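# Set the cable runway's far end onto the bracket

## Task

Place the far end of the cable runway firmly on the bracket, sitting between its lugs. Then open the grippers and pull the arms away. The runway must stay there by itself, because a placement that holds only while a robot supports it is not finished.

## Robot and tools

ROBOTS. Four identical i2rt Big YAM arms, named arm1, arm2, arm3 and arm4. Each has six revolute joints, a two-finger gripper and a wrist camera. The hand reaches roughly 1.0 m from the joint1 axis. A fixed room camera, cam_high, is attached to no arm. The arms move independently: one stalling does not pause the others.

FRAMES. Everything is expressed in a single scene frame with its origin on the floor and +z upward. "hand" is the midpoint between the fingertips (URDF link pinch). The hand's z axis runs along the fingers, and the fingers open and close along its y axis. Each arm's foot pose is real but never printed. With joint1 and joint6 at 0 and the hand level and pointing ahead, the wrist camera rides on top of the hand, looking toward the fingertips.

JOINTS. All values are absolute targets, never offsets. Angles are in radians and the gripper is in metres. The ± value is the tolerance for counting a joint as arrived.
- joint1_rad: -2.879 to 2.879, ±0.045. Yaws the arm about its foot; positive is counter-clockwise seen from above. At 0 the arm extends the way its foot faces.
- joint2_rad: 0 to 3.141, ±0.14. Shoulder. At 0 the upper arm lies roughly level, pointing back; increasing lifts it up and then forward.
- joint3_rad: 0 to 3.019, ±0.09. Elbow. At 0 it is fully folded; increasing opens it.
- joint4_rad: -1.692 to 1.57, ±0.055. Hand pitch; positive tilts the fingers up.
- joint5_rad: -1.57 to 1.57, ±0.03. Sideways swing of the hand; positive goes toward the arm's right.
- joint6_rad: -2.094 to 2.094, ±0.035. Hand roll; positive is clockwise when viewed from behind the hand.
- gripper_m: 0 to 0.093, ±0.003. The gap between the fingertips. Grip force tops out near 50 to 62 N per pad, and is lower on some units.
Joints move at different speeds, so the hand can take a wide, curved path between two postures.

TOOLS.
- execute_actions(actions, cameras). "actions" is a list holding either one action or none. An empty list only returns state and images. The action is an object keyed by arm name, and each arm takes {"joints": {...}} using the joint names above. Any subset of arms and joints is allowed. Example: {"arm1": {"joints": {"gripper_m": 0.05}}, "arm2": {"joints": {"joint1_rad": 0.3}}}. All named motions start together, and no action runs longer than 15 s. A joint or arm you omit keeps its previous target and may still be pushing. An unknown key or an out-of-range number rejects the whole call, and nothing moves. "cameras" lists camera names: arm1_cam_wrist, arm2_cam_wrist, arm3_cam_wrist, arm4_cam_wrist, cam_high, or "all". Omitting it, passing null or passing ["all"] returns every camera, and [] returns none. Images are taken when the call ends.
- wait(seconds): 0 to 10. Commands nothing new. It returns the same output as an empty action.
- zoom_image(camera, region): gives a closer look at part of that camera's most recent full image. region is [x0, y0, x1, y1] in image pixels, measured from the top-left corner, at most 504 by 504.
- read_manual(section): returns only licence text ("licences"). It does not move anything.
- finished_scene(scene): an integer, schema range 1 to 2, giving the current scene's number. This is final. The placement must already be complete and stable when you call it.

RESULTS. Each result gives per-robot state, including joint_positions and joint torques (arm joints only, in order). Torques carry unit offsets, scale factors and noise, and friction can mimic or mask load. A "pictures" line gives the order of the images. Calibration lines list any camera whose numbers changed. Words in joint_status:
- off_target: the joint stopped short and may still push.
- contact_stop: the joint gave up its target and holds where it is.
- time_out: the joint could not finish in time. It keeps its target, or a target no farther than 0.375, 0.375, 0.113, 0.225, 0.075, 0.3 rad (joints 1 to 6) from where it stands, and keeps pushing. on_its_own lists such joints. Send the reported position to relieve the push.
- "joint command not followed" (often with a "cause:" line) and not_followed: the self/arm-collision check blocked the arm's targets, although a gripper target still executes. A blocked arm may retry those targets with later actions.
- on_its_own: joints you did not command in this call. "held at" gives the target a joint holds, not where it is.
- MOTOR HOT appears from 85 °C. At 100 °C you get an OVER-TEMPERATURE FAULT: that arm goes limp and falls until it cools, and joints then read limit_stop_at_motor_heat. Resend those targets afterwards.
If a result reports a stop, any later motion, wait or finished_scene calls in the same reply are skipped.

CAMERAS. The wrist cameras are fisheye, 616x616. cam_high is pinhole+radial, 896x504. Calibration uses OpenCV conventions, with T_world_to_cam in metres. Real poses can be a few degrees or millimetres off, and wrist-camera poses also inherit joint reading errors.

CAUTIONS. The arms do not stop on contact; they keep pressing, possibly hard, and sustained pushing or holding a load heats the motors. A small change to a target may produce no motion, and a joint bearing a load may sag. Never press two robots hard together, because that ends the run. The collision check may react too late and ignores fingers, gripper housings and wrist cameras. Do not knock anything out of the work area or onto the floor. Avoid drops, slips and slams. Loose objects may occasionally get nudged by an outside push. The simulation keeps running while you think, with the arms holding their last command, so check that the runway rests stably on its own before finishing.

Each tool is called after ">>>" by a JSON object that holds its "op" and its "data", one argument or row to a line.

## Session

>>> {"op": "execute_actions", "data": {
  "actions": []
}}

Scene clock: 0.00 s.
Joint torques (N m, as the arm reports them, + toward a larger angle): no reading
arm1.joint_positions: joint1_rad=+0.215 joint2_rad=+0.454 joint3_rad=+1.299 joint4_rad=-1.464 joint5_rad=+0.195 joint6_rad=-0.068 gripper_m=+0.095
arm1.joint_status: not commanded
arm1.hand: x=-0.9776 y=-0.3190 z=+1.3511 quat_wxyz=(-0.382, +0.640, -0.610, -0.268) (m; scene frame)
arm2.joint_positions: joint1_rad=-0.141 joint2_rad=+0.465 joint3_rad=+1.379 joint4_rad=-1.281 joint5_rad=-0.254 joint6_rad=+0.146 gripper_m=+0.094
arm2.joint_status: not commanded
arm2.hand: x=-0.2952 y=+0.3457 z=+1.3980 quat_wxyz=(-0.465, -0.627, -0.528, +0.334) (m; scene frame)
arm3.joint_positions: joint1_rad=+0.278 joint2_rad=+0.579 joint3_rad=+1.444 joint4_rad=-1.276 joint5_rad=+0.095 joint6_rad=-0.255 gripper_m=+0.095
arm3.joint_status: not commanded
arm3.hand: x=+0.5441 y=-0.3368 z=+1.4301 quat_wxyz=(-0.384, +0.744, -0.383, -0.391) (m; scene frame)
arm4.joint_positions: joint1_rad=+0.121 joint2_rad=+0.648 joint3_rad=+1.424 joint4_rad=-1.435 joint5_rad=+0.013 joint6_rad=+0.225 gripper_m=+0.094
arm4.joint_status: not commanded
arm4.hand: x=+1.2628 y=+0.2766 z=+1.3256 quat_wxyz=(-0.369, -0.642, -0.627, +0.241) (m; scene frame)
pictures: arm1_cam_wrist, arm2_cam_wrist, arm3_cam_wrist, arm4_cam_wrist, cam_high
Images, in order (width x height): arm1_cam_wrist 616x616, arm2_cam_wrist 616x616, arm3_cam_wrist 616x616, arm4_cam_wrist 616x616, cam_high 896x504.

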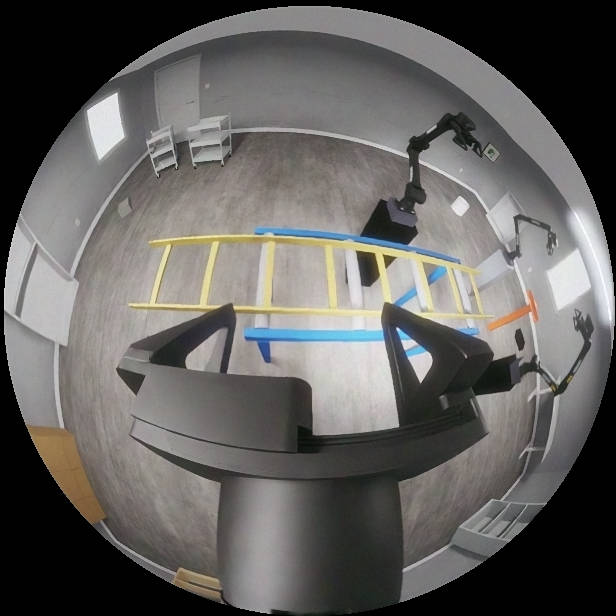

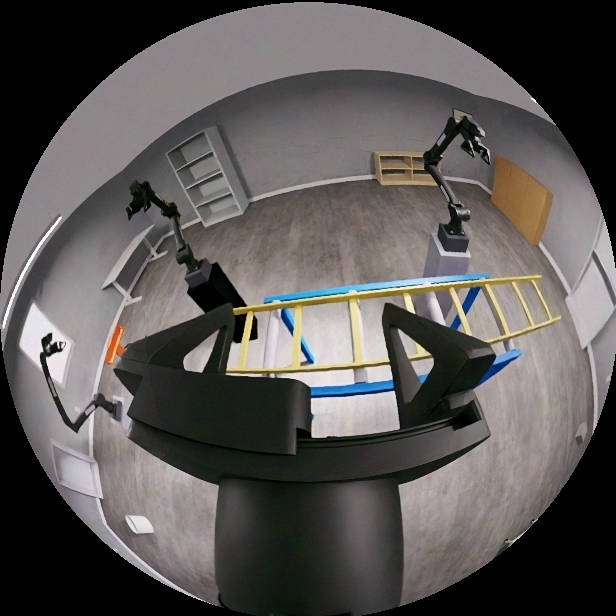

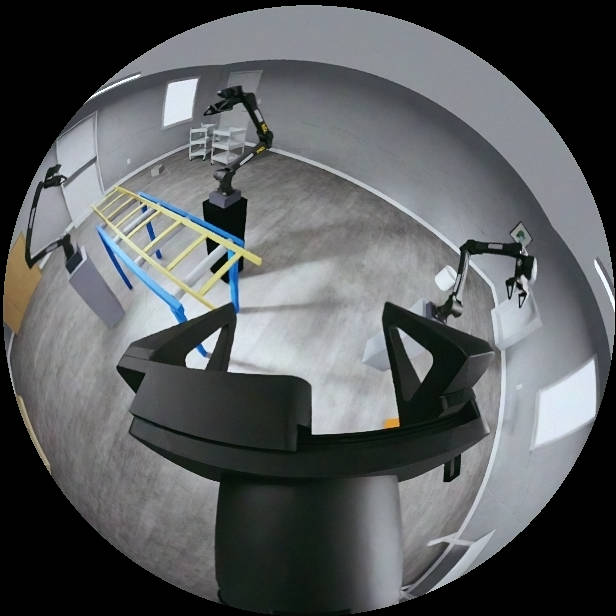

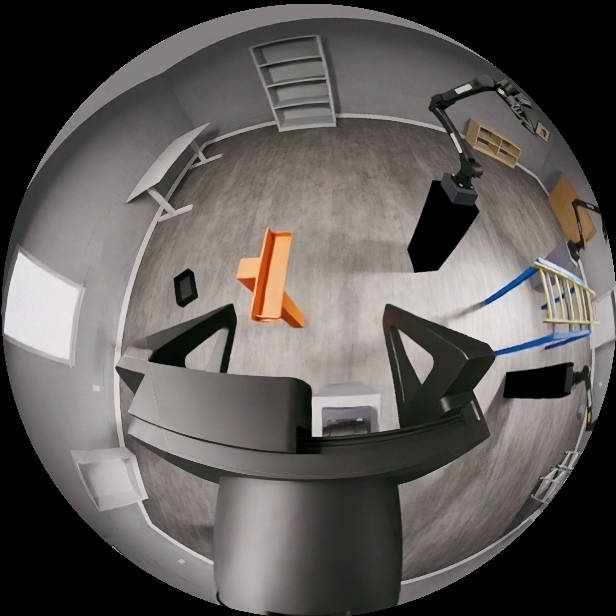

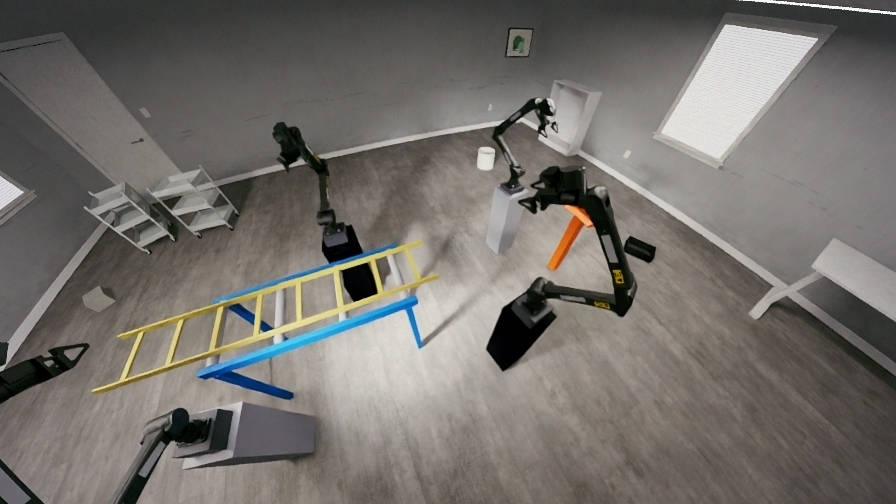

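>>> {"op": "zoom_image", "data": {
  "camera": "cam_high",
  "region": [60, 200, 500, 450]
}}

>>> {"op": "zoom_image", "data": {
  "camera": "arm4_cam_wrist",
  "region": [200, 200, 360, 350]
}}

>>> {"op": "zoom_image", "data": {
  "camera": "arm1_cam_wrist",
  "region": [110, 200, 560, 380]
}}

Region (60, 200, 500, 450) of cam_high's 896x504 image, scaled by 1.145, with more detail than that image has; it fills the top 286 rows of this view, and the rest is white.

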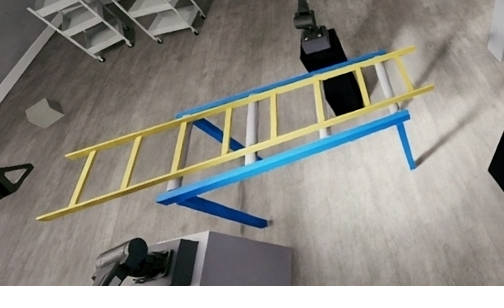

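Region (200, 200, 360, 350) of arm4_cam_wrist's 616x616 image, scaled by 3.150, with more detail than that image has; it fills the top 472 rows of this view, and the rest is white.

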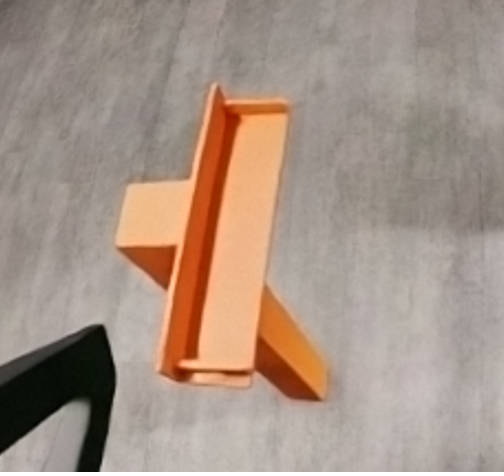

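Region (110, 200, 560, 380) of arm1_cam_wrist's 616x616 image, scaled by 1.120, with more detail than that image has; it fills the top 202 rows of this view, and the rest is white.

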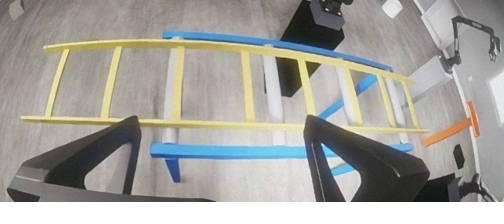

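>>> {"op": "execute_actions", "data": {
  "actions": [
    {"arm2":{"joints":{"joint1_rad":-0.379,"joint2_rad":1.95,"joint3_rad":1.66,"joint4_rad":-1.28,"joint5_rad":0,"joint6_rad":-0.432}},"arm3":{"joints":{"joint1_rad":-1.6,"joint2_rad":0.2,"joint3_rad":0.2,"joint4_rad":0.3,"joint5_rad":0,"joint6_rad":0}},"arm4":{"joints":{"joint1_rad":-0.847,"joint2_rad":2.2,"joint3_rad":2.2,"joint4_rad":-1.57,"joint5_rad":0,"joint6_rad":-0.756}}}
  ]
}}

Scene clock: 122.07 s.
Joint torques (N m, as the arm reports them, + toward a larger angle): arm1=[-2.17  4.92 10.81  1.42  0.13 -0.04] | arm2=[ -1.83 -20.72  10.6    0.31   0.07  -0.16] | arm3=[-1.    3.   12.23  2.36  0.07  0.14] | arm4=[ -0.19 -25.09  10.68   0.12  -0.03  -0.2 ]
arm1.joint_positions: joint1_rad=+0.215 joint2_rad=+0.454 joint3_rad=+1.299 joint4_rad=-1.464 joint5_rad=+0.195 joint6_rad=-0.068 gripper_m=+0.095
arm1.joint_status: not commanded
arm1.hand: x=-0.9776 y=-0.3190 z=+1.3511 quat_wxyz=(-0.382, +0.640, -0.610, -0.268) (m; scene frame)
arm2.joint_positions: joint1_rad=-0.373 joint2_rad=+1.943 joint3_rad=+1.639 joint4_rad=-1.277 joint5_rad=-0.004 joint6_rad=-0.416 gripper_m=+0.094
arm2.joint_status: all done
arm2.hand: x=-0.5437 y=-0.0116 z=+0.9190 quat_wxyz=(-0.004, -0.712, -0.702, -0.006) (m; scene frame)
arm3.joint_positions: joint1_rad=-1.590 joint2_rad=+0.209 joint3_rad=+0.201 joint4_rad=+0.280 joint5_rad=+0.000 joint6_rad=-0.012 gripper_m=+0.095
arm3.joint_status: all done
arm3.hand: x=+0.9006 y=-0.5039 z=+1.1832 quat_wxyz=(-0.797, +0.043, -0.601, -0.046) (m; scene frame)
arm4.joint_positions: joint1_rad=-0.860 joint2_rad=+2.196 joint3_rad=+2.171 joint4_rad=-1.562 joint5_rad=+0.000 joint6_rad=-0.743 gripper_m=+0.094
arm4.joint_status: all done
arm4.hand: x=+0.7476 y=+0.0155 z=+0.9357 quat_wxyz=(-0.001, -0.717, -0.697, -0.010) (m; scene frame)
pictures: arm1_cam_wrist, arm2_cam_wrist, arm3_cam_wrist, arm4_cam_wrist, cam_high
camera_calibration (this result's frames):
arm2_cam_wrist: T_world_to_cam=[[-0.9998, 0.0171576, -0.0102535, -0.537527], [0.00810748, 0.817001, 0.57658, -0.510724], [0.0182699, 0.576381, -0.816977, 0.894177], [0, 0, 0, 1]] pos_world=[-0.549616, -0.0889024, 1.01948]
arm3_cam_wrist: T_world_to_cam=[[0.122091, -0.992387, 0.0161868, -0.627178], [-0.328752, -0.0558229, -0.942765, 1.38693], [0.936491, 0.109781, -0.333065, -0.273833], [0, 0, 0, 1]] pos_world=[0.788972, -0.514919, 1.2265]
arm4_cam_wrist: T_world_to_cam=[[-0.999321, 0.0247824, -0.0272692, 0.773042], [0.0039661, 0.808086, 0.589051, -0.559225], [0.036634, 0.588542, -0.807636, 0.840959], [0, 0, 0, 1]] pos_world=[0.743928, -0.0621957, 1.02968]
Images, in order (width x height): arm1_cam_wrist 616x616, arm2_cam_wrist 616x616, arm3_cam_wrist 616x616, arm4_cam_wrist 616x616, cam_high 896x504.

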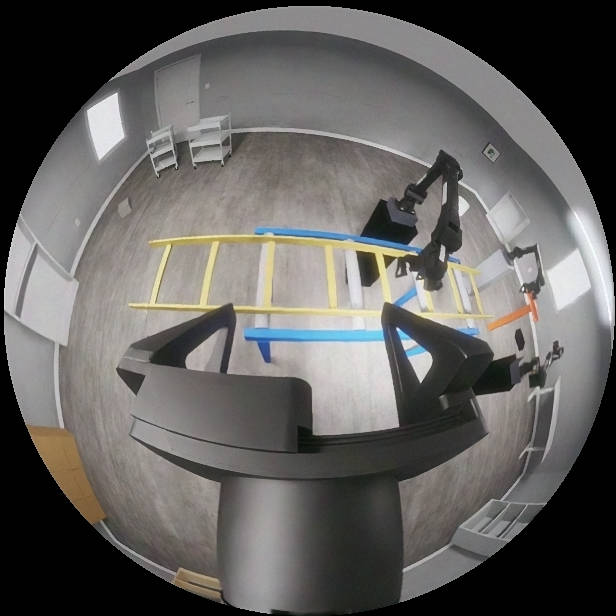

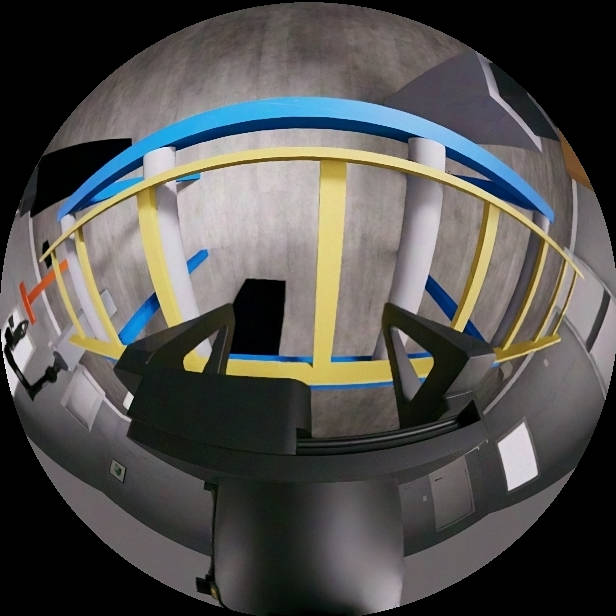

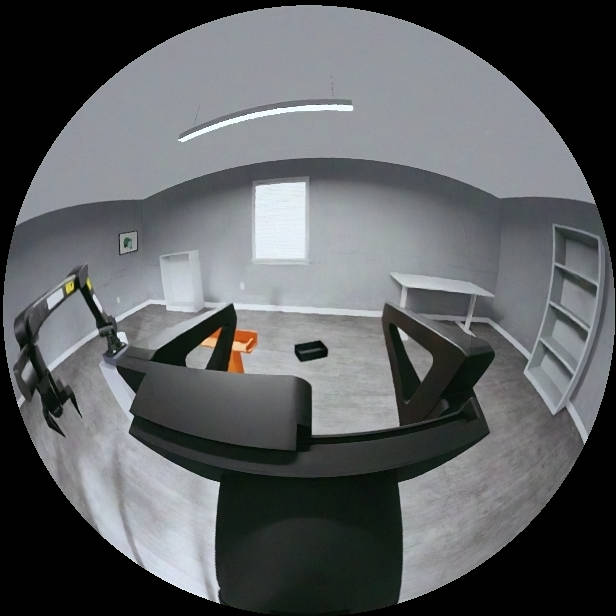

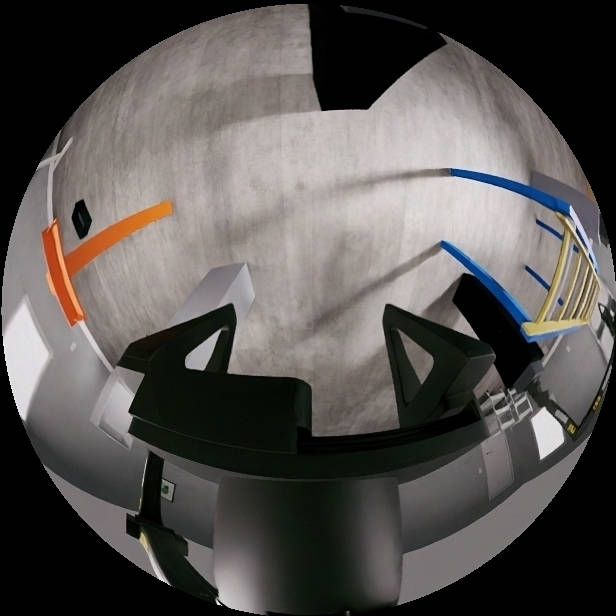

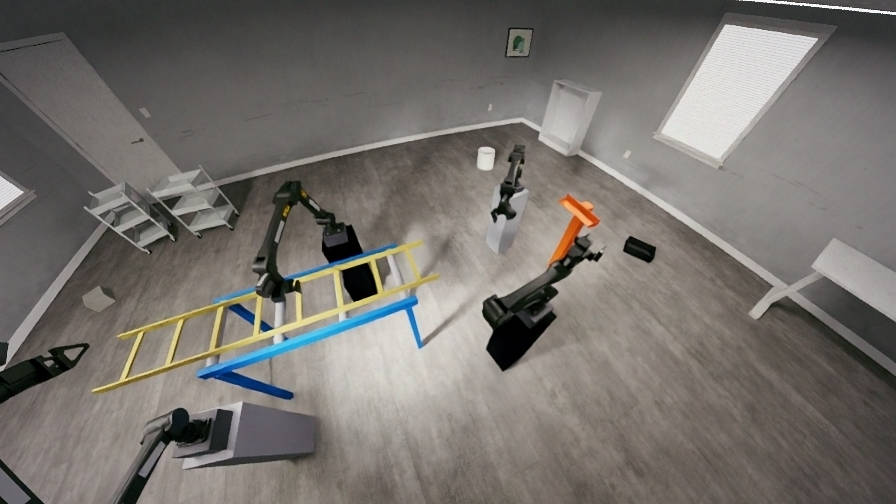

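>>> {"op": "zoom_image", "data": {
  "camera": "arm2_cam_wrist",
  "region": [120, 120, 520, 400]
}}

>>> {"op": "zoom_image", "data": {
  "camera": "cam_high",
  "region": [530, 170, 630, 250]
}}

>>> {"op": "zoom_image", "data": {
  "camera": "arm4_cam_wrist",
  "region": [480, 180, 616, 360]
}}

Region (120, 120, 520, 400) of arm2_cam_wrist's 616x616 image, scaled by 1.260, with more detail than that image has; it fills the top 353 rows of this view, and the rest is white.

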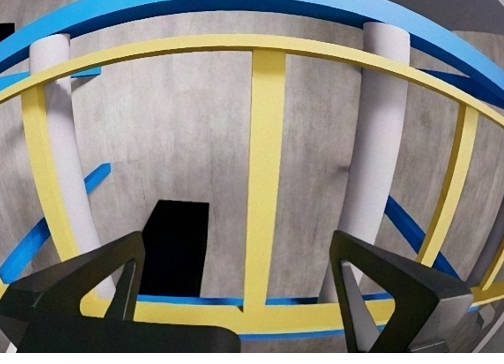

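Region (530, 170, 630, 250) of cam_high's 896x504 image, scaled by 5.040, with more detail than that image has; it fills the top 403 rows of this view, and the rest is white.

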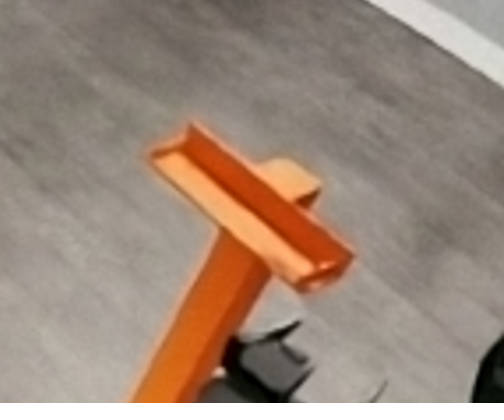

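Region (480, 180, 616, 360) of arm4_cam_wrist's 616x616 image, scaled by 2.800, with more detail than that image has; it fills the left 381 columns of this view, and the rest is white.

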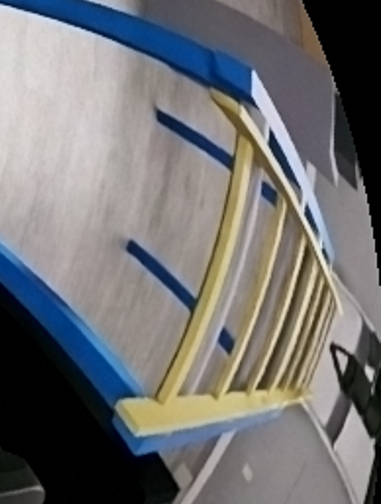

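>>> {"op": "execute_actions", "data": {
  "actions": [
    {"arm2":{"joints":{"joint1_rad":0.249,"joint6_rad":0.196}},"arm3":{"joints":{"joint1_rad":0.673,"joint2_rad":0.6,"joint3_rad":0.7,"joint4_rad":-1.29,"joint6_rad":0.817,"gripper_m":0.06}},"arm4":{"joints":{"joint1_rad":0.275,"joint2_rad":1.856,"joint3_rad":1.68,"joint4_rad":-1.373,"joint6_rad":0.366}}}
  ],
  "cameras": []
}}

>>> {"op": "execute_actions", "data": {
  "actions": [
    {"arm3":{"joints":{"joint2_rad":2.231,"joint3_rad":1.975}}}
  ],
  "cameras": ["arm3_cam_wrist","arm4_cam_wrist","cam_high"]
}}

Scene clock: 224.17 s.
Joint torques (N m, as the arm reports them, + toward a larger angle): arm1=[-2.14  4.89 10.92  1.38  0.13 -0.05] | arm2=[ -1.11 -20.52  10.67   0.31   0.03   0.11] | arm3=[ 0.58  1.67 14.93  0.38  0.15  0.13] | arm4=[ -1.33 -20.02   8.98   0.5    0.13   0.06]
arm1.joint_positions: joint1_rad=+0.215 joint2_rad=+0.454 joint3_rad=+1.299 joint4_rad=-1.464 joint5_rad=+0.195 joint6_rad=-0.068 gripper_m=+0.095
arm1.joint_status: not commanded
arm1.hand: x=-0.9776 y=-0.3190 z=+1.3511 quat_wxyz=(-0.382, +0.640, -0.610, -0.268) (m; scene frame)
arm2.joint_positions: joint1_rad=+0.245 joint2_rad=+1.943 joint3_rad=+1.639 joint4_rad=-1.277 joint5_rad=-0.001 joint6_rad=+0.180 gripper_m=+0.094
arm2.joint_status: all done
arm2.hand: x=-0.1914 y=-0.0542 z=+0.9214 quat_wxyz=(+0.000, -0.704, -0.710, -0.004) (m; scene frame)
arm3.joint_positions: joint1_rad=+0.662 joint2_rad=+0.591 joint3_rad=+0.663 joint4_rad=-1.276 joint5_rad=-0.001 joint6_rad=+0.805 gripper_m=+0.060
arm3.joint_status: all done
arm3.hand: x=+0.4642 y=-0.3916 z=+1.0381 quat_wxyz=(+0.003, +0.697, -0.694, -0.180) (m; scene frame)
arm4.joint_positions: joint1_rad=+0.276 joint2_rad=+1.851 joint3_rad=+1.675 joint4_rad=-1.374 joint5_rad=-0.002 joint6_rad=+0.353 gripper_m=+0.094
arm4.joint_status: all done
arm4.hand: x=+1.4238 y=-0.0354 z=+0.9592 quat_wxyz=(-0.012, -0.703, -0.711, +0.002) (m; scene frame)
pictures: none
No camera images: the call's "cameras" was empty. Leave "cameras" out to get every camera's image.

Scene clock: 226.23 s.
Joint torques (N m, as the arm reports them, + toward a larger angle): arm1=[-2.22  4.84 10.85  1.39  0.13 -0.05] | arm2=[ -1.07 -20.61  10.66   0.32   0.03   0.11] | arm3=[  0.5  -25.28  13.8    0.09   0.15   0.14] | arm4=[ -1.11 -19.68   9.01   0.46   0.15   0.07]
arm1.joint_positions: joint1_rad=+0.215 joint2_rad=+0.454 joint3_rad=+1.299 joint4_rad=-1.464 joint5_rad=+0.195 joint6_rad=-0.068 gripper_m=+0.095
arm1.joint_status: not commanded
arm1.hand: x=-0.9776 y=-0.3190 z=+1.3511 quat_wxyz=(-0.382, +0.640, -0.610, -0.268) (m; scene frame)
arm2.joint_positions: joint1_rad=+0.245 joint2_rad=+1.943 joint3_rad=+1.639 joint4_rad=-1.277 joint5_rad=-0.001 joint6_rad=+0.180 gripper_m=+0.094
arm2.joint_status: not commanded
arm2.hand: x=-0.1914 y=-0.0542 z=+0.9214 quat_wxyz=(+0.000, -0.704, -0.710, -0.004) (m; scene frame)
arm3.joint_positions: joint1_rad=+0.662 joint2_rad=+2.222 joint3_rad=+1.936 joint4_rad=-1.284 joint5_rad=-0.001 joint6_rad=+0.806 gripper_m=+0.060
arm3.joint_status: all done
arm3.hand: x=+0.1338 y=-0.0758 z=+0.8778 quat_wxyz=(-0.001, +0.708, -0.706, +0.001) (m; scene frame)
arm4.joint_positions: joint1_rad=+0.276 joint2_rad=+1.851 joint3_rad=+1.675 joint4_rad=-1.374 joint5_rad=-0.002 joint6_rad=+0.353 gripper_m=+0.094
arm4.joint_status: not commanded
arm4.hand: x=+1.4238 y=-0.0354 z=+0.9592 quat_wxyz=(-0.012, -0.703, -0.711, +0.002) (m; scene frame)
pictures: arm3_cam_wrist, arm4_cam_wrist, cam_high
camera_calibration (this result's frames):
arm3_cam_wrist: T_world_to_cam=[[0.999972, 0.00619534, 0.00422673, -0.13508], [0.0026048, -0.81539, 0.578907, -0.566854], [0.00703296, -0.57888, -0.815383, 0.791057], [0, 0, 0, 1]] pos_world=[0.130989, -0.00344357, 0.973741]
arm4_cam_wrist: T_world_to_cam=[[-0.999557, -0.0154529, -0.0254416, 1.4479], [-0.0270963, 0.826175, 0.562762, -0.464575], [0.0123229, 0.563202, -0.826228, 0.916657], [0, 0, 0, 1]] pos_world=[1.42337, -0.110068, 1.05565]
Images, in order (width x height): arm3_cam_wrist 616x616, arm4_cam_wrist 616x616, cam_high 896x504.

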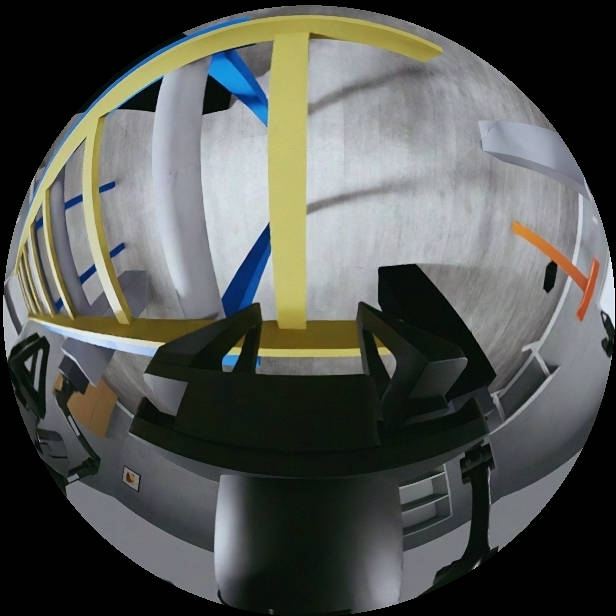

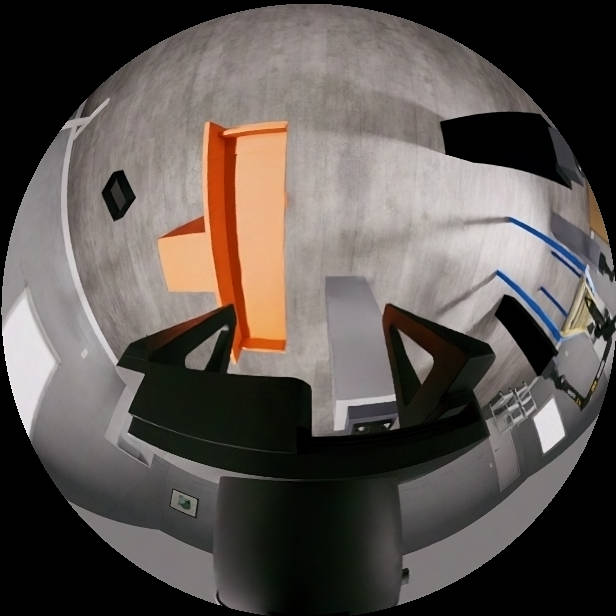

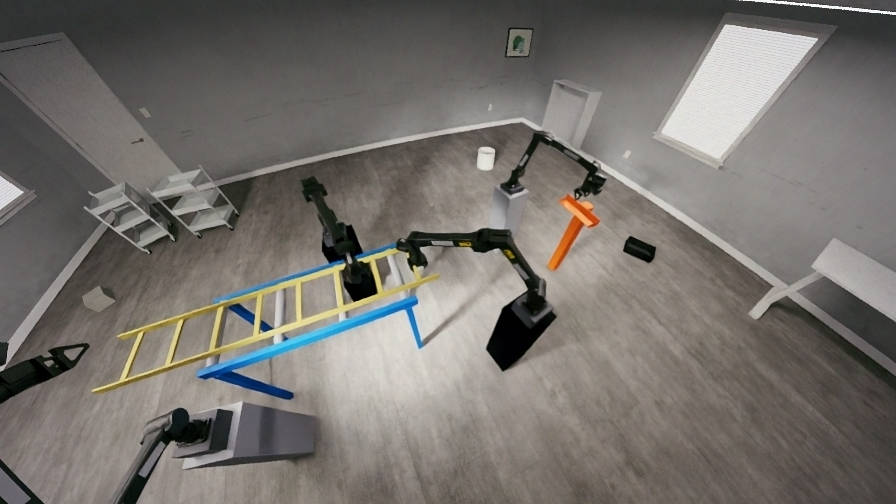

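>>> {"op": "execute_actions", "data": {
  "actions": [
    {"arm3":{"joints":{"joint1_rad":0.70,"joint2_rad":2.32,"joint3_rad":1.86,"joint4_rad":-1.10,"gripper_m":0.085}}}
  ],
  "cameras": ["arm3_cam_wrist","arm2_cam_wrist"]
}}

Scene clock: 249.43 s.
Joint torques (N m, as the arm reports them, + toward a larger angle): arm1=[-2.22  4.88 10.88  1.38  0.12 -0.05] | arm2=[ -1.09 -20.5   10.67   0.31   0.03   0.11] | arm3=[  0.53 -24.49   9.95   0.79   0.15   0.13] | arm4=[ -1.13 -19.69   8.95   0.5    0.13   0.06]
arm1.joint_positions: joint1_rad=+0.215 joint2_rad=+0.454 joint3_rad=+1.299 joint4_rad=-1.464 joint5_rad=+0.195 joint6_rad=-0.068 gripper_m=+0.095
arm1.joint_status: not commanded
arm1.hand: x=-0.9776 y=-0.3190 z=+1.3511 quat_wxyz=(-0.382, +0.640, -0.610, -0.268) (m; scene frame)
arm2.joint_positions: joint1_rad=+0.245 joint2_rad=+1.943 joint3_rad=+1.639 joint4_rad=-1.277 joint5_rad=-0.001 joint6_rad=+0.180 gripper_m=+0.094
arm2.joint_status: not commanded
arm2.hand: x=-0.1914 y=-0.0542 z=+0.9214 quat_wxyz=(+0.000, -0.704, -0.710, -0.004) (m; scene frame)
arm3.joint_positions: joint1_rad=+0.693 joint2_rad=+2.296 joint3_rad=+1.856 joint4_rad=-1.113 joint5_rad=-0.001 joint6_rad=+0.806 gripper_m=+0.085
arm3.joint_status: all done
arm3.hand: x=+0.1192 y=-0.0897 z=+0.8007 quat_wxyz=(+0.000, +0.719, -0.695, -0.007) (m; scene frame)
arm4.joint_positions: joint1_rad=+0.276 joint2_rad=+1.851 joint3_rad=+1.675 joint4_rad=-1.374 joint5_rad=-0.002 joint6_rad=+0.353 gripper_m=+0.094
arm4.joint_status: not commanded
arm4.hand: x=+1.4238 y=-0.0354 z=+0.9592 quat_wxyz=(-0.012, -0.703, -0.711, +0.002) (m; scene frame)
pictures: arm2_cam_wrist, arm3_cam_wrist
camera_calibration (this result's frames):
arm2_cam_wrist: T_world_to_cam=[[-0.999987, -0.00460635, -0.00213799, -0.193261], [-0.00499417, 0.815687, 0.578473, -0.484445], [-0.000920718, 0.578476, -0.815699, 0.909501], [0, 0, 0, 1]] pos_world=[-0.19484, -0.131859, 1.0217]
arm3_cam_wrist: T_world_to_cam=[[0.999309, 0.0363788, -0.00761057, -0.107796], [0.0342318, -0.821154, 0.56968, -0.530411], [0.0144748, -0.569547, -0.821831, 0.725406], [0, 0, 0, 1]] pos_world=[0.115379, -0.0184748, 0.897506]
Images, in order (width x height): arm2_cam_wrist 616x616, arm3_cam_wrist 616x616.

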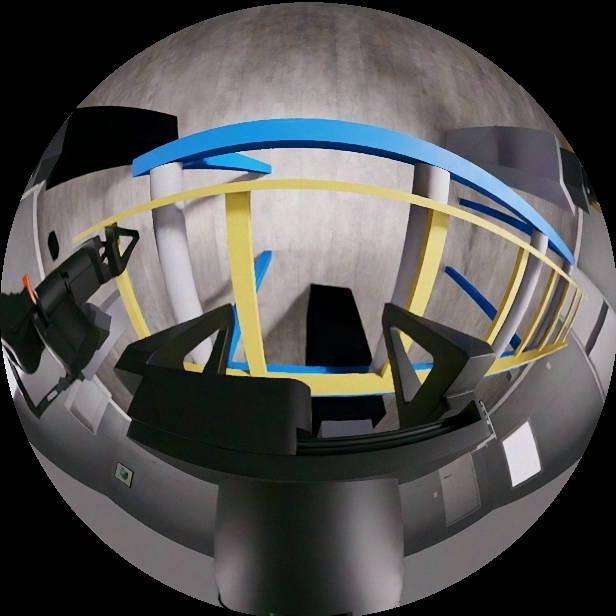

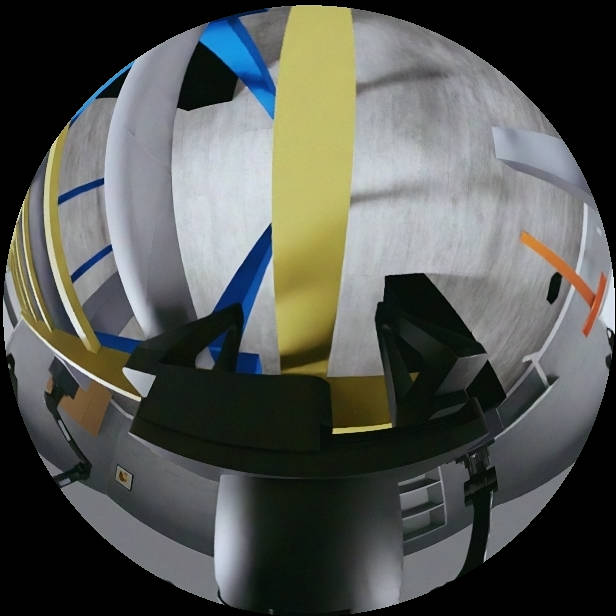

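>>> {"op": "execute_actions", "data": {
  "actions": [
    {"arm3":{"joints":{"joint1_rad":0.208,"joint2_rad":2.217,"joint3_rad":1.667,"joint4_rad":-1.02,"joint6_rad":0.352,"gripper_m":0.065}}}
  ],
  "cameras": ["arm3_cam_wrist","cam_high"]
}}

Scene clock: 274.63 s.
Joint torques (N m, as the arm reports them, + toward a larger angle): arm1=[-2.18  4.94 10.86  1.39  0.13 -0.04] | arm2=[ -1.1  -20.54  10.65   0.32   0.03   0.11] | arm3=[ -1.88 -24.98  10.07  -0.12   0.31   0.12] | arm4=[ -1.22 -19.75   8.96   0.46   0.15   0.06]
arm1.joint_positions: joint1_rad=+0.215 joint2_rad=+0.454 joint3_rad=+1.299 joint4_rad=-1.464 joint5_rad=+0.195 joint6_rad=-0.068 gripper_m=+0.095
arm1.joint_status: not commanded
arm1.hand: x=-0.9776 y=-0.3190 z=+1.3511 quat_wxyz=(-0.382, +0.640, -0.610, -0.268) (m; scene frame)
arm2.joint_positions: joint1_rad=+0.245 joint2_rad=+1.943 joint3_rad=+1.639 joint4_rad=-1.277 joint5_rad=-0.001 joint6_rad=+0.180 gripper_m=+0.094
arm2.joint_status: not commanded
arm2.hand: x=-0.1914 y=-0.0542 z=+0.9214 quat_wxyz=(+0.000, -0.704, -0.710, -0.004) (m; scene frame)
arm3.joint_positions: joint1_rad=+0.228 joint2_rad=+2.221 joint3_rad=+1.654 joint4_rad=-1.009 joint5_rad=-0.005 joint6_rad=+0.344 gripper_m=+0.065
arm3.joint_status: all done
arm3.hand: x=+0.3910 y=+0.0423 z=+0.7811 quat_wxyz=(+0.002, +0.718, -0.696, +0.003) (m; scene frame)
arm4.joint_positions: joint1_rad=+0.276 joint2_rad=+1.851 joint3_rad=+1.675 joint4_rad=-1.374 joint5_rad=-0.002 joint6_rad=+0.353 gripper_m=+0.094
arm4.joint_status: not commanded
arm4.hand: x=+1.4238 y=-0.0354 z=+0.9592 quat_wxyz=(-0.012, -0.703, -0.711, +0.002) (m; scene frame)
pictures: arm3_cam_wrist, cam_high
camera_calibration (this result's frames):
arm3_cam_wrist: T_world_to_cam=[[0.999431, 0.0336361, 0.00262366, -0.392296], [0.0257572, -0.810923, 0.584585, -0.428893], [0.0217908, -0.584185, -0.811328, 0.770094], [0, 0, 0, 1]] pos_world=[0.386339, 0.115274, 0.876552]
Images, in order (width x height): arm3_cam_wrist 616x616, cam_high 896x504.

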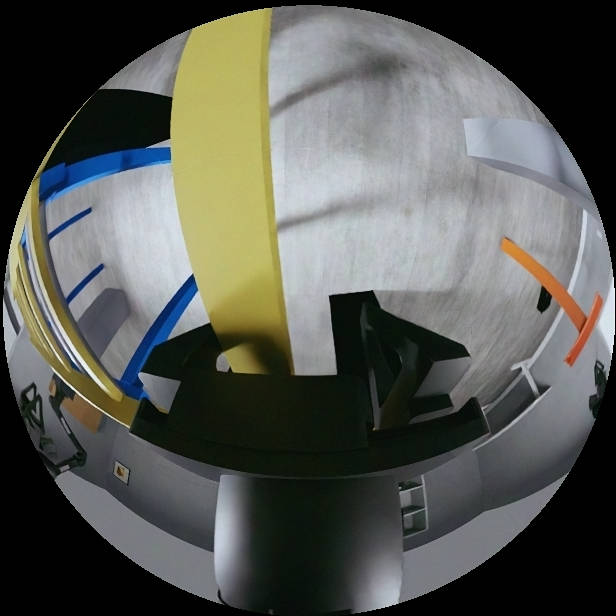

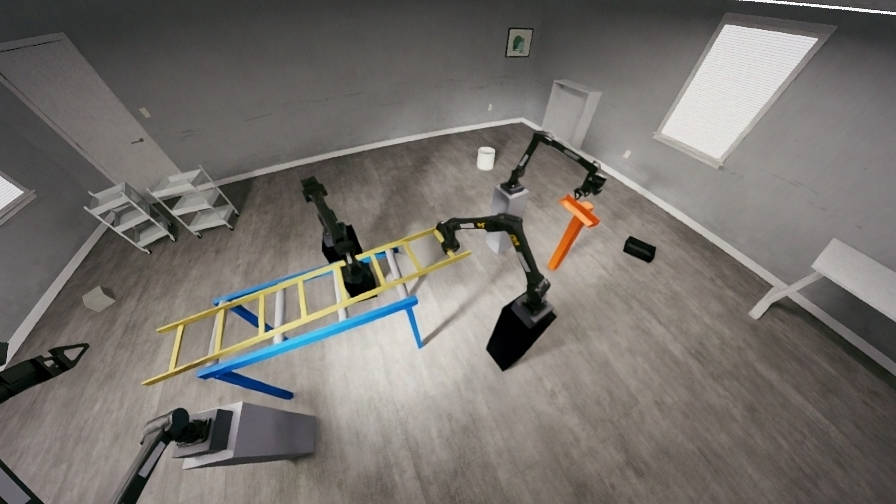

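>>> {"op": "execute_actions", "data": {
  "actions": [
    {"arm3":{"joints":{"joint1_rad":-0.03,"joint2_rad":2.045,"joint3_rad":1.345,"joint4_rad":-0.865,"joint6_rad":0.10}}}
  ],
  "cameras": []
}}

>>> {"op": "execute_actions", "data": {
  "actions": [
    {"arm3":{"joints":{"joint1_rad":-0.39,"joint2_rad":1.898,"joint3_rad":1.092,"joint4_rad":-0.76,"joint6_rad":-0.243}}}
  ],
  "cameras": ["arm3_cam_wrist","arm2_cam_wrist","cam_high"]
}}

Scene clock: 292.17 s.
Joint torques (N m, as the arm reports them, + toward a larger angle): arm1=[-2.22  4.88 10.81  1.44  0.12 -0.05] | arm2=[ -1.11 -20.51  10.66   0.32   0.03   0.11] | arm3=[ -0.87 -21.93   8.17  -0.03   0.33   0.15] | arm4=[ -1.37 -19.7    9.04   0.47   0.15   0.06]
arm1.joint_positions: joint1_rad=+0.215 joint2_rad=+0.454 joint3_rad=+1.299 joint4_rad=-1.464 joint5_rad=+0.195 joint6_rad=-0.068 gripper_m=+0.095
arm1.joint_status: not commanded
arm1.hand: x=-0.9776 y=-0.3190 z=+1.3511 quat_wxyz=(-0.382, +0.640, -0.610, -0.268) (m; scene frame)
arm2.joint_positions: joint1_rad=+0.245 joint2_rad=+1.943 joint3_rad=+1.639 joint4_rad=-1.277 joint5_rad=-0.001 joint6_rad=+0.180 gripper_m=+0.094
arm2.joint_status: not commanded
arm2.hand: x=-0.1914 y=-0.0542 z=+0.9214 quat_wxyz=(+0.000, -0.704, -0.710, -0.004) (m; scene frame)
arm3.joint_positions: joint1_rad=-0.023 joint2_rad=+2.052 joint3_rad=+1.343 joint4_rad=-0.855 joint5_rad=-0.006 joint6_rad=+0.088 gripper_m=+0.065
arm3.joint_status: all done
arm3.hand: x=+0.5521 y=+0.0044 z=+0.7826 quat_wxyz=(-0.001, +0.720, -0.694, -0.002) (m; scene frame)
arm4.joint_positions: joint1_rad=+0.276 joint2_rad=+1.851 joint3_rad=+1.675 joint4_rad=-1.374 joint5_rad=-0.002 joint6_rad=+0.353 gripper_m=+0.094
arm4.joint_status: not commanded
arm4.hand: x=+1.4238 y=-0.0354 z=+0.9592 quat_wxyz=(-0.012, -0.703, -0.711, +0.002) (m; scene frame)
pictures: none
No camera images: the call's "cameras" was empty. Leave "cameras" out to get every camera's image.

Scene clock: 294.60 s.
Joint torques (N m, as the arm reports them, + toward a larger angle): arm1=[-2.08  4.89 10.85  1.4   0.12 -0.05] | arm2=[ -1.08 -20.62  10.66   0.32   0.03   0.11] | arm3=[ -1.03 -17.99   7.    -0.07   0.2    0.11] | arm4=[ -1.1  -19.6    8.95   0.49   0.14   0.08]
arm1.joint_positions: joint1_rad=+0.215 joint2_rad=+0.454 joint3_rad=+1.299 joint4_rad=-1.464 joint5_rad=+0.195 joint6_rad=-0.068 gripper_m=+0.095
arm1.joint_status: not commanded
arm1.hand: x=-0.9776 y=-0.3190 z=+1.3511 quat_wxyz=(-0.382, +0.640, -0.610, -0.268) (m; scene frame)
arm2.joint_positions: joint1_rad=+0.245 joint2_rad=+1.943 joint3_rad=+1.639 joint4_rad=-1.277 joint5_rad=-0.001 joint6_rad=+0.180 gripper_m=+0.094
arm2.joint_status: not commanded
arm2.hand: x=-0.1914 y=-0.0542 z=+0.9214 quat_wxyz=(+0.000, -0.704, -0.710, -0.004) (m; scene frame)
arm3.joint_positions: joint1_rad=-0.380 joint2_rad=+1.901 joint3_rad=+1.095 joint4_rad=-0.748 joint5_rad=-0.004 joint6_rad=-0.250 gripper_m=+0.065
arm3.joint_status: all done
arm3.hand: x=+0.7308 y=-0.0756 z=+0.7887 quat_wxyz=(-0.007, +0.713, -0.701, -0.004) (m; scene frame)
arm4.joint_positions: joint1_rad=+0.276 joint2_rad=+1.851 joint3_rad=+1.675 joint4_rad=-1.374 joint5_rad=-0.002 joint6_rad=+0.353 gripper_m=+0.094
arm4.joint_status: not commanded
arm4.hand: x=+1.4238 y=-0.0354 z=+0.9592 quat_wxyz=(-0.012, -0.703, -0.711, +0.002) (m; scene frame)
pictures: arm2_cam_wrist, arm3_cam_wrist, cam_high
camera_calibration (this result's frames):
arm2_cam_wrist: T_world_to_cam=[[-0.999987, -0.00460635, -0.00213799, -0.193261], [-0.00499417, 0.815687, 0.578473, -0.484445], [-0.000920718, 0.578476, -0.815699, 0.909501], [0, 0, 0, 1]] pos_world=[-0.19484, -0.131859, 1.0217]
arm3_cam_wrist: T_world_to_cam=[[0.999798, 0.019178, 0.00606701, -0.732018], [0.0123989, -0.825084, 0.564874, -0.513463], [0.0158389, -0.564684, -0.825155, 0.716721], [0, 0, 0, 1]] pos_world=[0.726885, -0.0048906, 0.885889]
Images, in order (width x height): arm2_cam_wrist 616x616, arm3_cam_wrist 616x616, cam_high 896x504.

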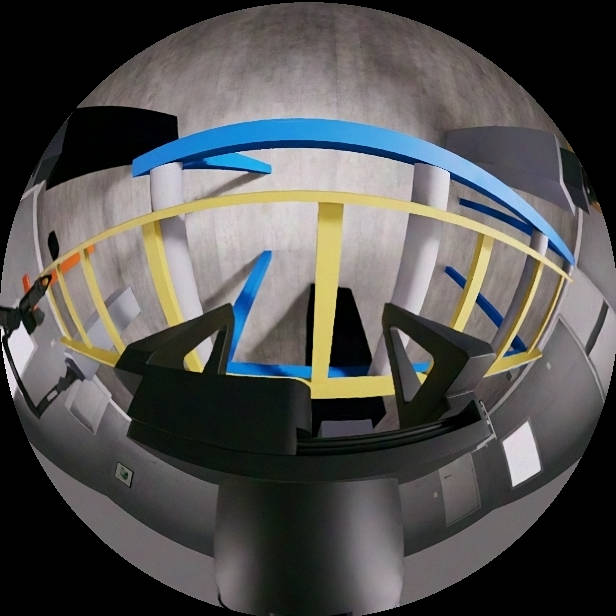

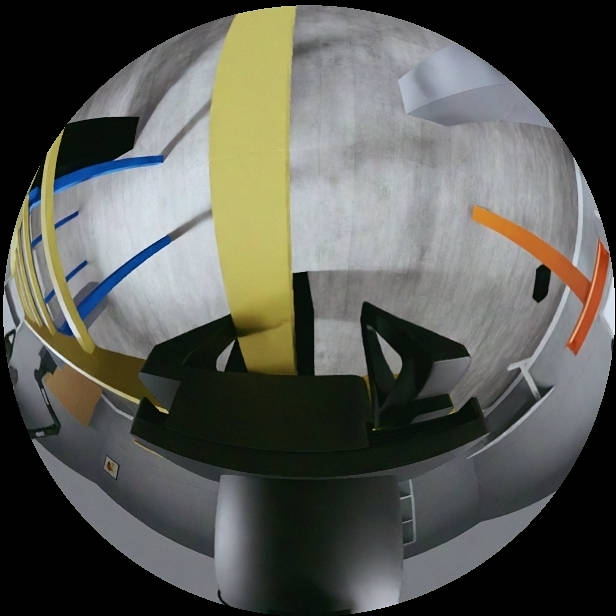

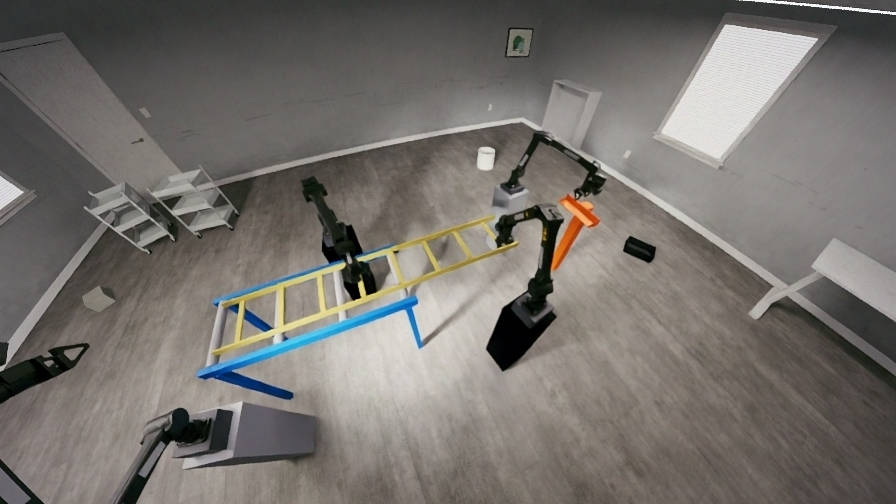

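>>> {"op": "execute_actions", "data": {
  "actions": [
    {"arm2":{"joints":{"joint1_rad":0.21,"joint2_rad":2.11,"joint3_rad":1.505,"joint4_rad":-0.97}},"arm3":{"joints":{"joint2_rad":1.5,"gripper_m":0.09}},"arm4":{"joints":{"joint1_rad":-0.2,"joint6_rad":-0.78}}}
  ],
  "cameras": []
}}

>>> {"op": "execute_actions", "data": {
  "actions": [
    {"arm2":{"joints":{"gripper_m":0.04}},"arm3":{"joints":{"joint1_rad":0.9,"joint2_rad":0.6,"joint3_rad":0.7,"joint4_rad":-0.75,"joint6_rad":0}},"arm4":{"joints":{"joint1_rad":-0.875,"joint2_rad":2.33,"joint3_rad":2.31,"joint4_rad":-1.52,"joint6_rad":-0.80}}}
  ],
  "cameras": ["arm4_cam_wrist","arm2_cam_wrist","cam_high"]
}}

Scene clock: 316.27 s.
Joint torques (N m, as the arm reports them, + toward a larger angle): arm1=[-2.15  4.85 10.84  1.41  0.13 -0.05] | arm2=[ -1.5  -21.83   9.01   0.81   0.03   0.11] | arm3=[ -1.04 -11.09  11.3    0.64   0.18   0.12] | arm4=[ -0.76 -19.67   8.98   0.42  -0.05  -0.2 ]
arm1.joint_positions: joint1_rad=+0.215 joint2_rad=+0.454 joint3_rad=+1.299 joint4_rad=-1.464 joint5_rad=+0.195 joint6_rad=-0.068 gripper_m=+0.095
arm1.joint_status: not commanded
arm1.hand: x=-0.9776 y=-0.3190 z=+1.3511 quat_wxyz=(-0.382, +0.640, -0.610, -0.268) (m; scene frame)
arm2.joint_positions: joint1_rad=+0.211 joint2_rad=+2.109 joint3_rad=+1.489 joint4_rad=-0.981 joint5_rad=-0.001 joint6_rad=+0.180 gripper_m=+0.094
arm2.joint_status: all done
arm2.hand: x=-0.2108 y=-0.0509 z=+0.7757 quat_wxyz=(+0.008, -0.716, -0.698, -0.010) (m; scene frame)
arm3.joint_positions: joint1_rad=-0.380 joint2_rad=+1.471 joint3_rad=+1.085 joint4_rad=-0.749 joint5_rad=-0.004 joint6_rad=-0.250 gripper_m=+0.090
arm3.joint_status: all done
arm3.hand: x=+0.7373 y=-0.0442 z=+0.9909 quat_wxyz=(-0.185, +0.696, -0.684, -0.112) (m; scene frame)
arm4.joint_positions: joint1_rad=-0.205 joint2_rad=+1.851 joint3_rad=+1.675 joint4_rad=-1.374 joint5_rad=+0.001 joint6_rad=-0.767 gripper_m=+0.094
arm4.joint_status: all done
arm4.hand: x=+1.1524 y=-0.0692 z=+0.9581 quat_wxyz=(-0.005, -0.444, -0.896, +0.010) (m; scene frame)
pictures: none
No camera images: the call's "cameras" was empty. Leave "cameras" out to get every camera's image.

Scene clock: 318.10 s.
Joint torques (N m, as the arm reports them, + toward a larger angle): arm1=[-2.01  4.7  10.82  1.45  0.12 -0.04] | arm2=[ -1.52 -21.83   9.06   0.83   0.03   0.11] | arm3=[ 0.56 -0.45 11.67  1.56  0.08  0.15] | arm4=[ -1.67 -26.5   11.36   0.06  -0.03  -0.18]
arm1.joint_positions: joint1_rad=+0.215 joint2_rad=+0.454 joint3_rad=+1.299 joint4_rad=-1.464 joint5_rad=+0.195 joint6_rad=-0.068 gripper_m=+0.095
arm1.joint_status: not commanded
arm1.hand: x=-0.9776 y=-0.3190 z=+1.3511 quat_wxyz=(-0.382, +0.640, -0.610, -0.268) (m; scene frame)
arm2.joint_positions: joint1_rad=+0.211 joint2_rad=+2.109 joint3_rad=+1.489 joint4_rad=-0.981 joint5_rad=-0.001 joint6_rad=+0.180 gripper_m=+0.040
arm2.joint_status: all done
arm2.hand: x=-0.2108 y=-0.0509 z=+0.7757 quat_wxyz=(+0.008, -0.716, -0.698, -0.010) (m; scene frame)
arm3.joint_positions: joint1_rad=+0.890 joint2_rad=+0.601 joint3_rad=+0.706 joint4_rad=-0.749 joint5_rad=-0.001 joint6_rad=-0.012 gripper_m=+0.090
arm3.joint_status: all done
arm3.hand: x=+0.3395 y=-0.3742 z=+1.1352 quat_wxyz=(-0.120, +0.865, -0.231, -0.429) (m; scene frame)
arm4.joint_positions: joint1_rad=-0.863 joint2_rad=+2.323 joint3_rad=+2.273 joint4_rad=-1.510 joint5_rad=+0.000 joint6_rad=-0.789 gripper_m=+0.094
arm4.joint_status: all done
arm4.hand: x=+0.7199 y=-0.0102 z=+0.8892 quat_wxyz=(-0.001, -0.702, -0.712, +0.004) (m; scene frame)
pictures: arm2_cam_wrist, arm4_cam_wrist, cam_high
camera_calibration (this result's frames):
arm2_cam_wrist: T_world_to_cam=[[-0.999583, 0.0288515, 0.00150868, -0.213923], [0.0240852, 0.803333, 0.595043, -0.410284], [0.0159559, 0.594831, -0.803693, 0.783867], [0, 0, 0, 1]] pos_world=[-0.216459, -0.130501, 0.874448]
arm4_cam_wrist: T_world_to_cam=[[-0.999804, -0.0178368, -0.00854165, 0.727971], [-0.0195131, 0.819477, 0.572779, -0.479538], [-0.00321685, 0.572834, -0.819665, 0.85879], [0, 0, 0, 1]] pos_world=[0.721234, -0.0859887, 0.984808]
Images, in order (width x height): arm2_cam_wrist 616x616, arm4_cam_wrist 616x616, cam_high 896x504.

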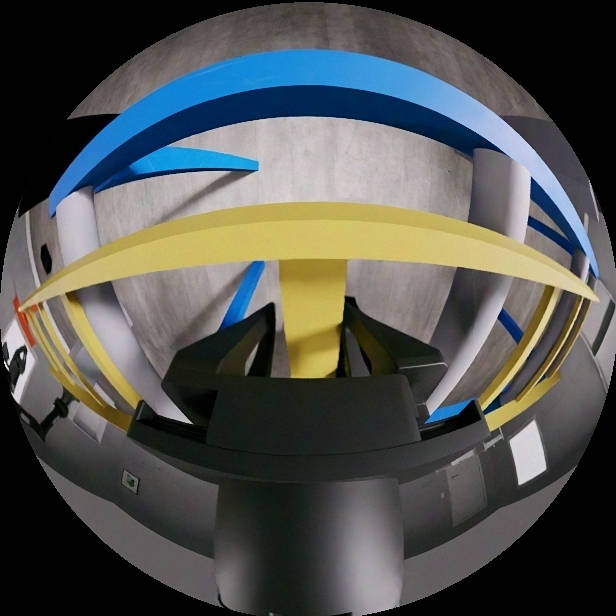

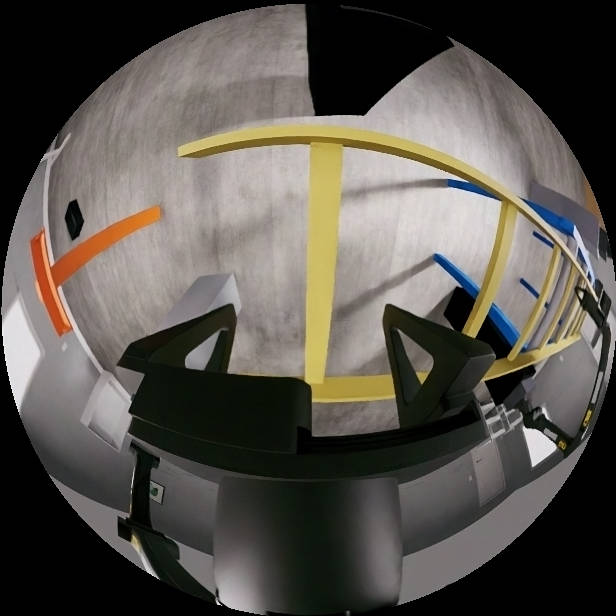

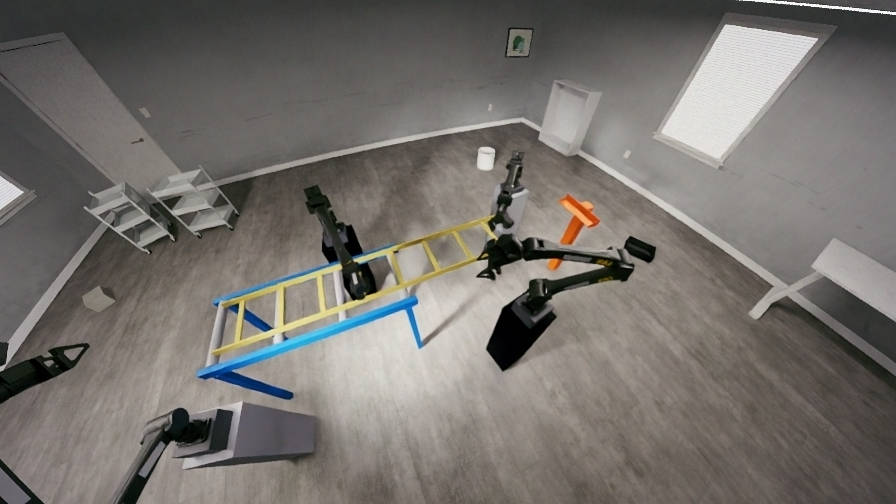

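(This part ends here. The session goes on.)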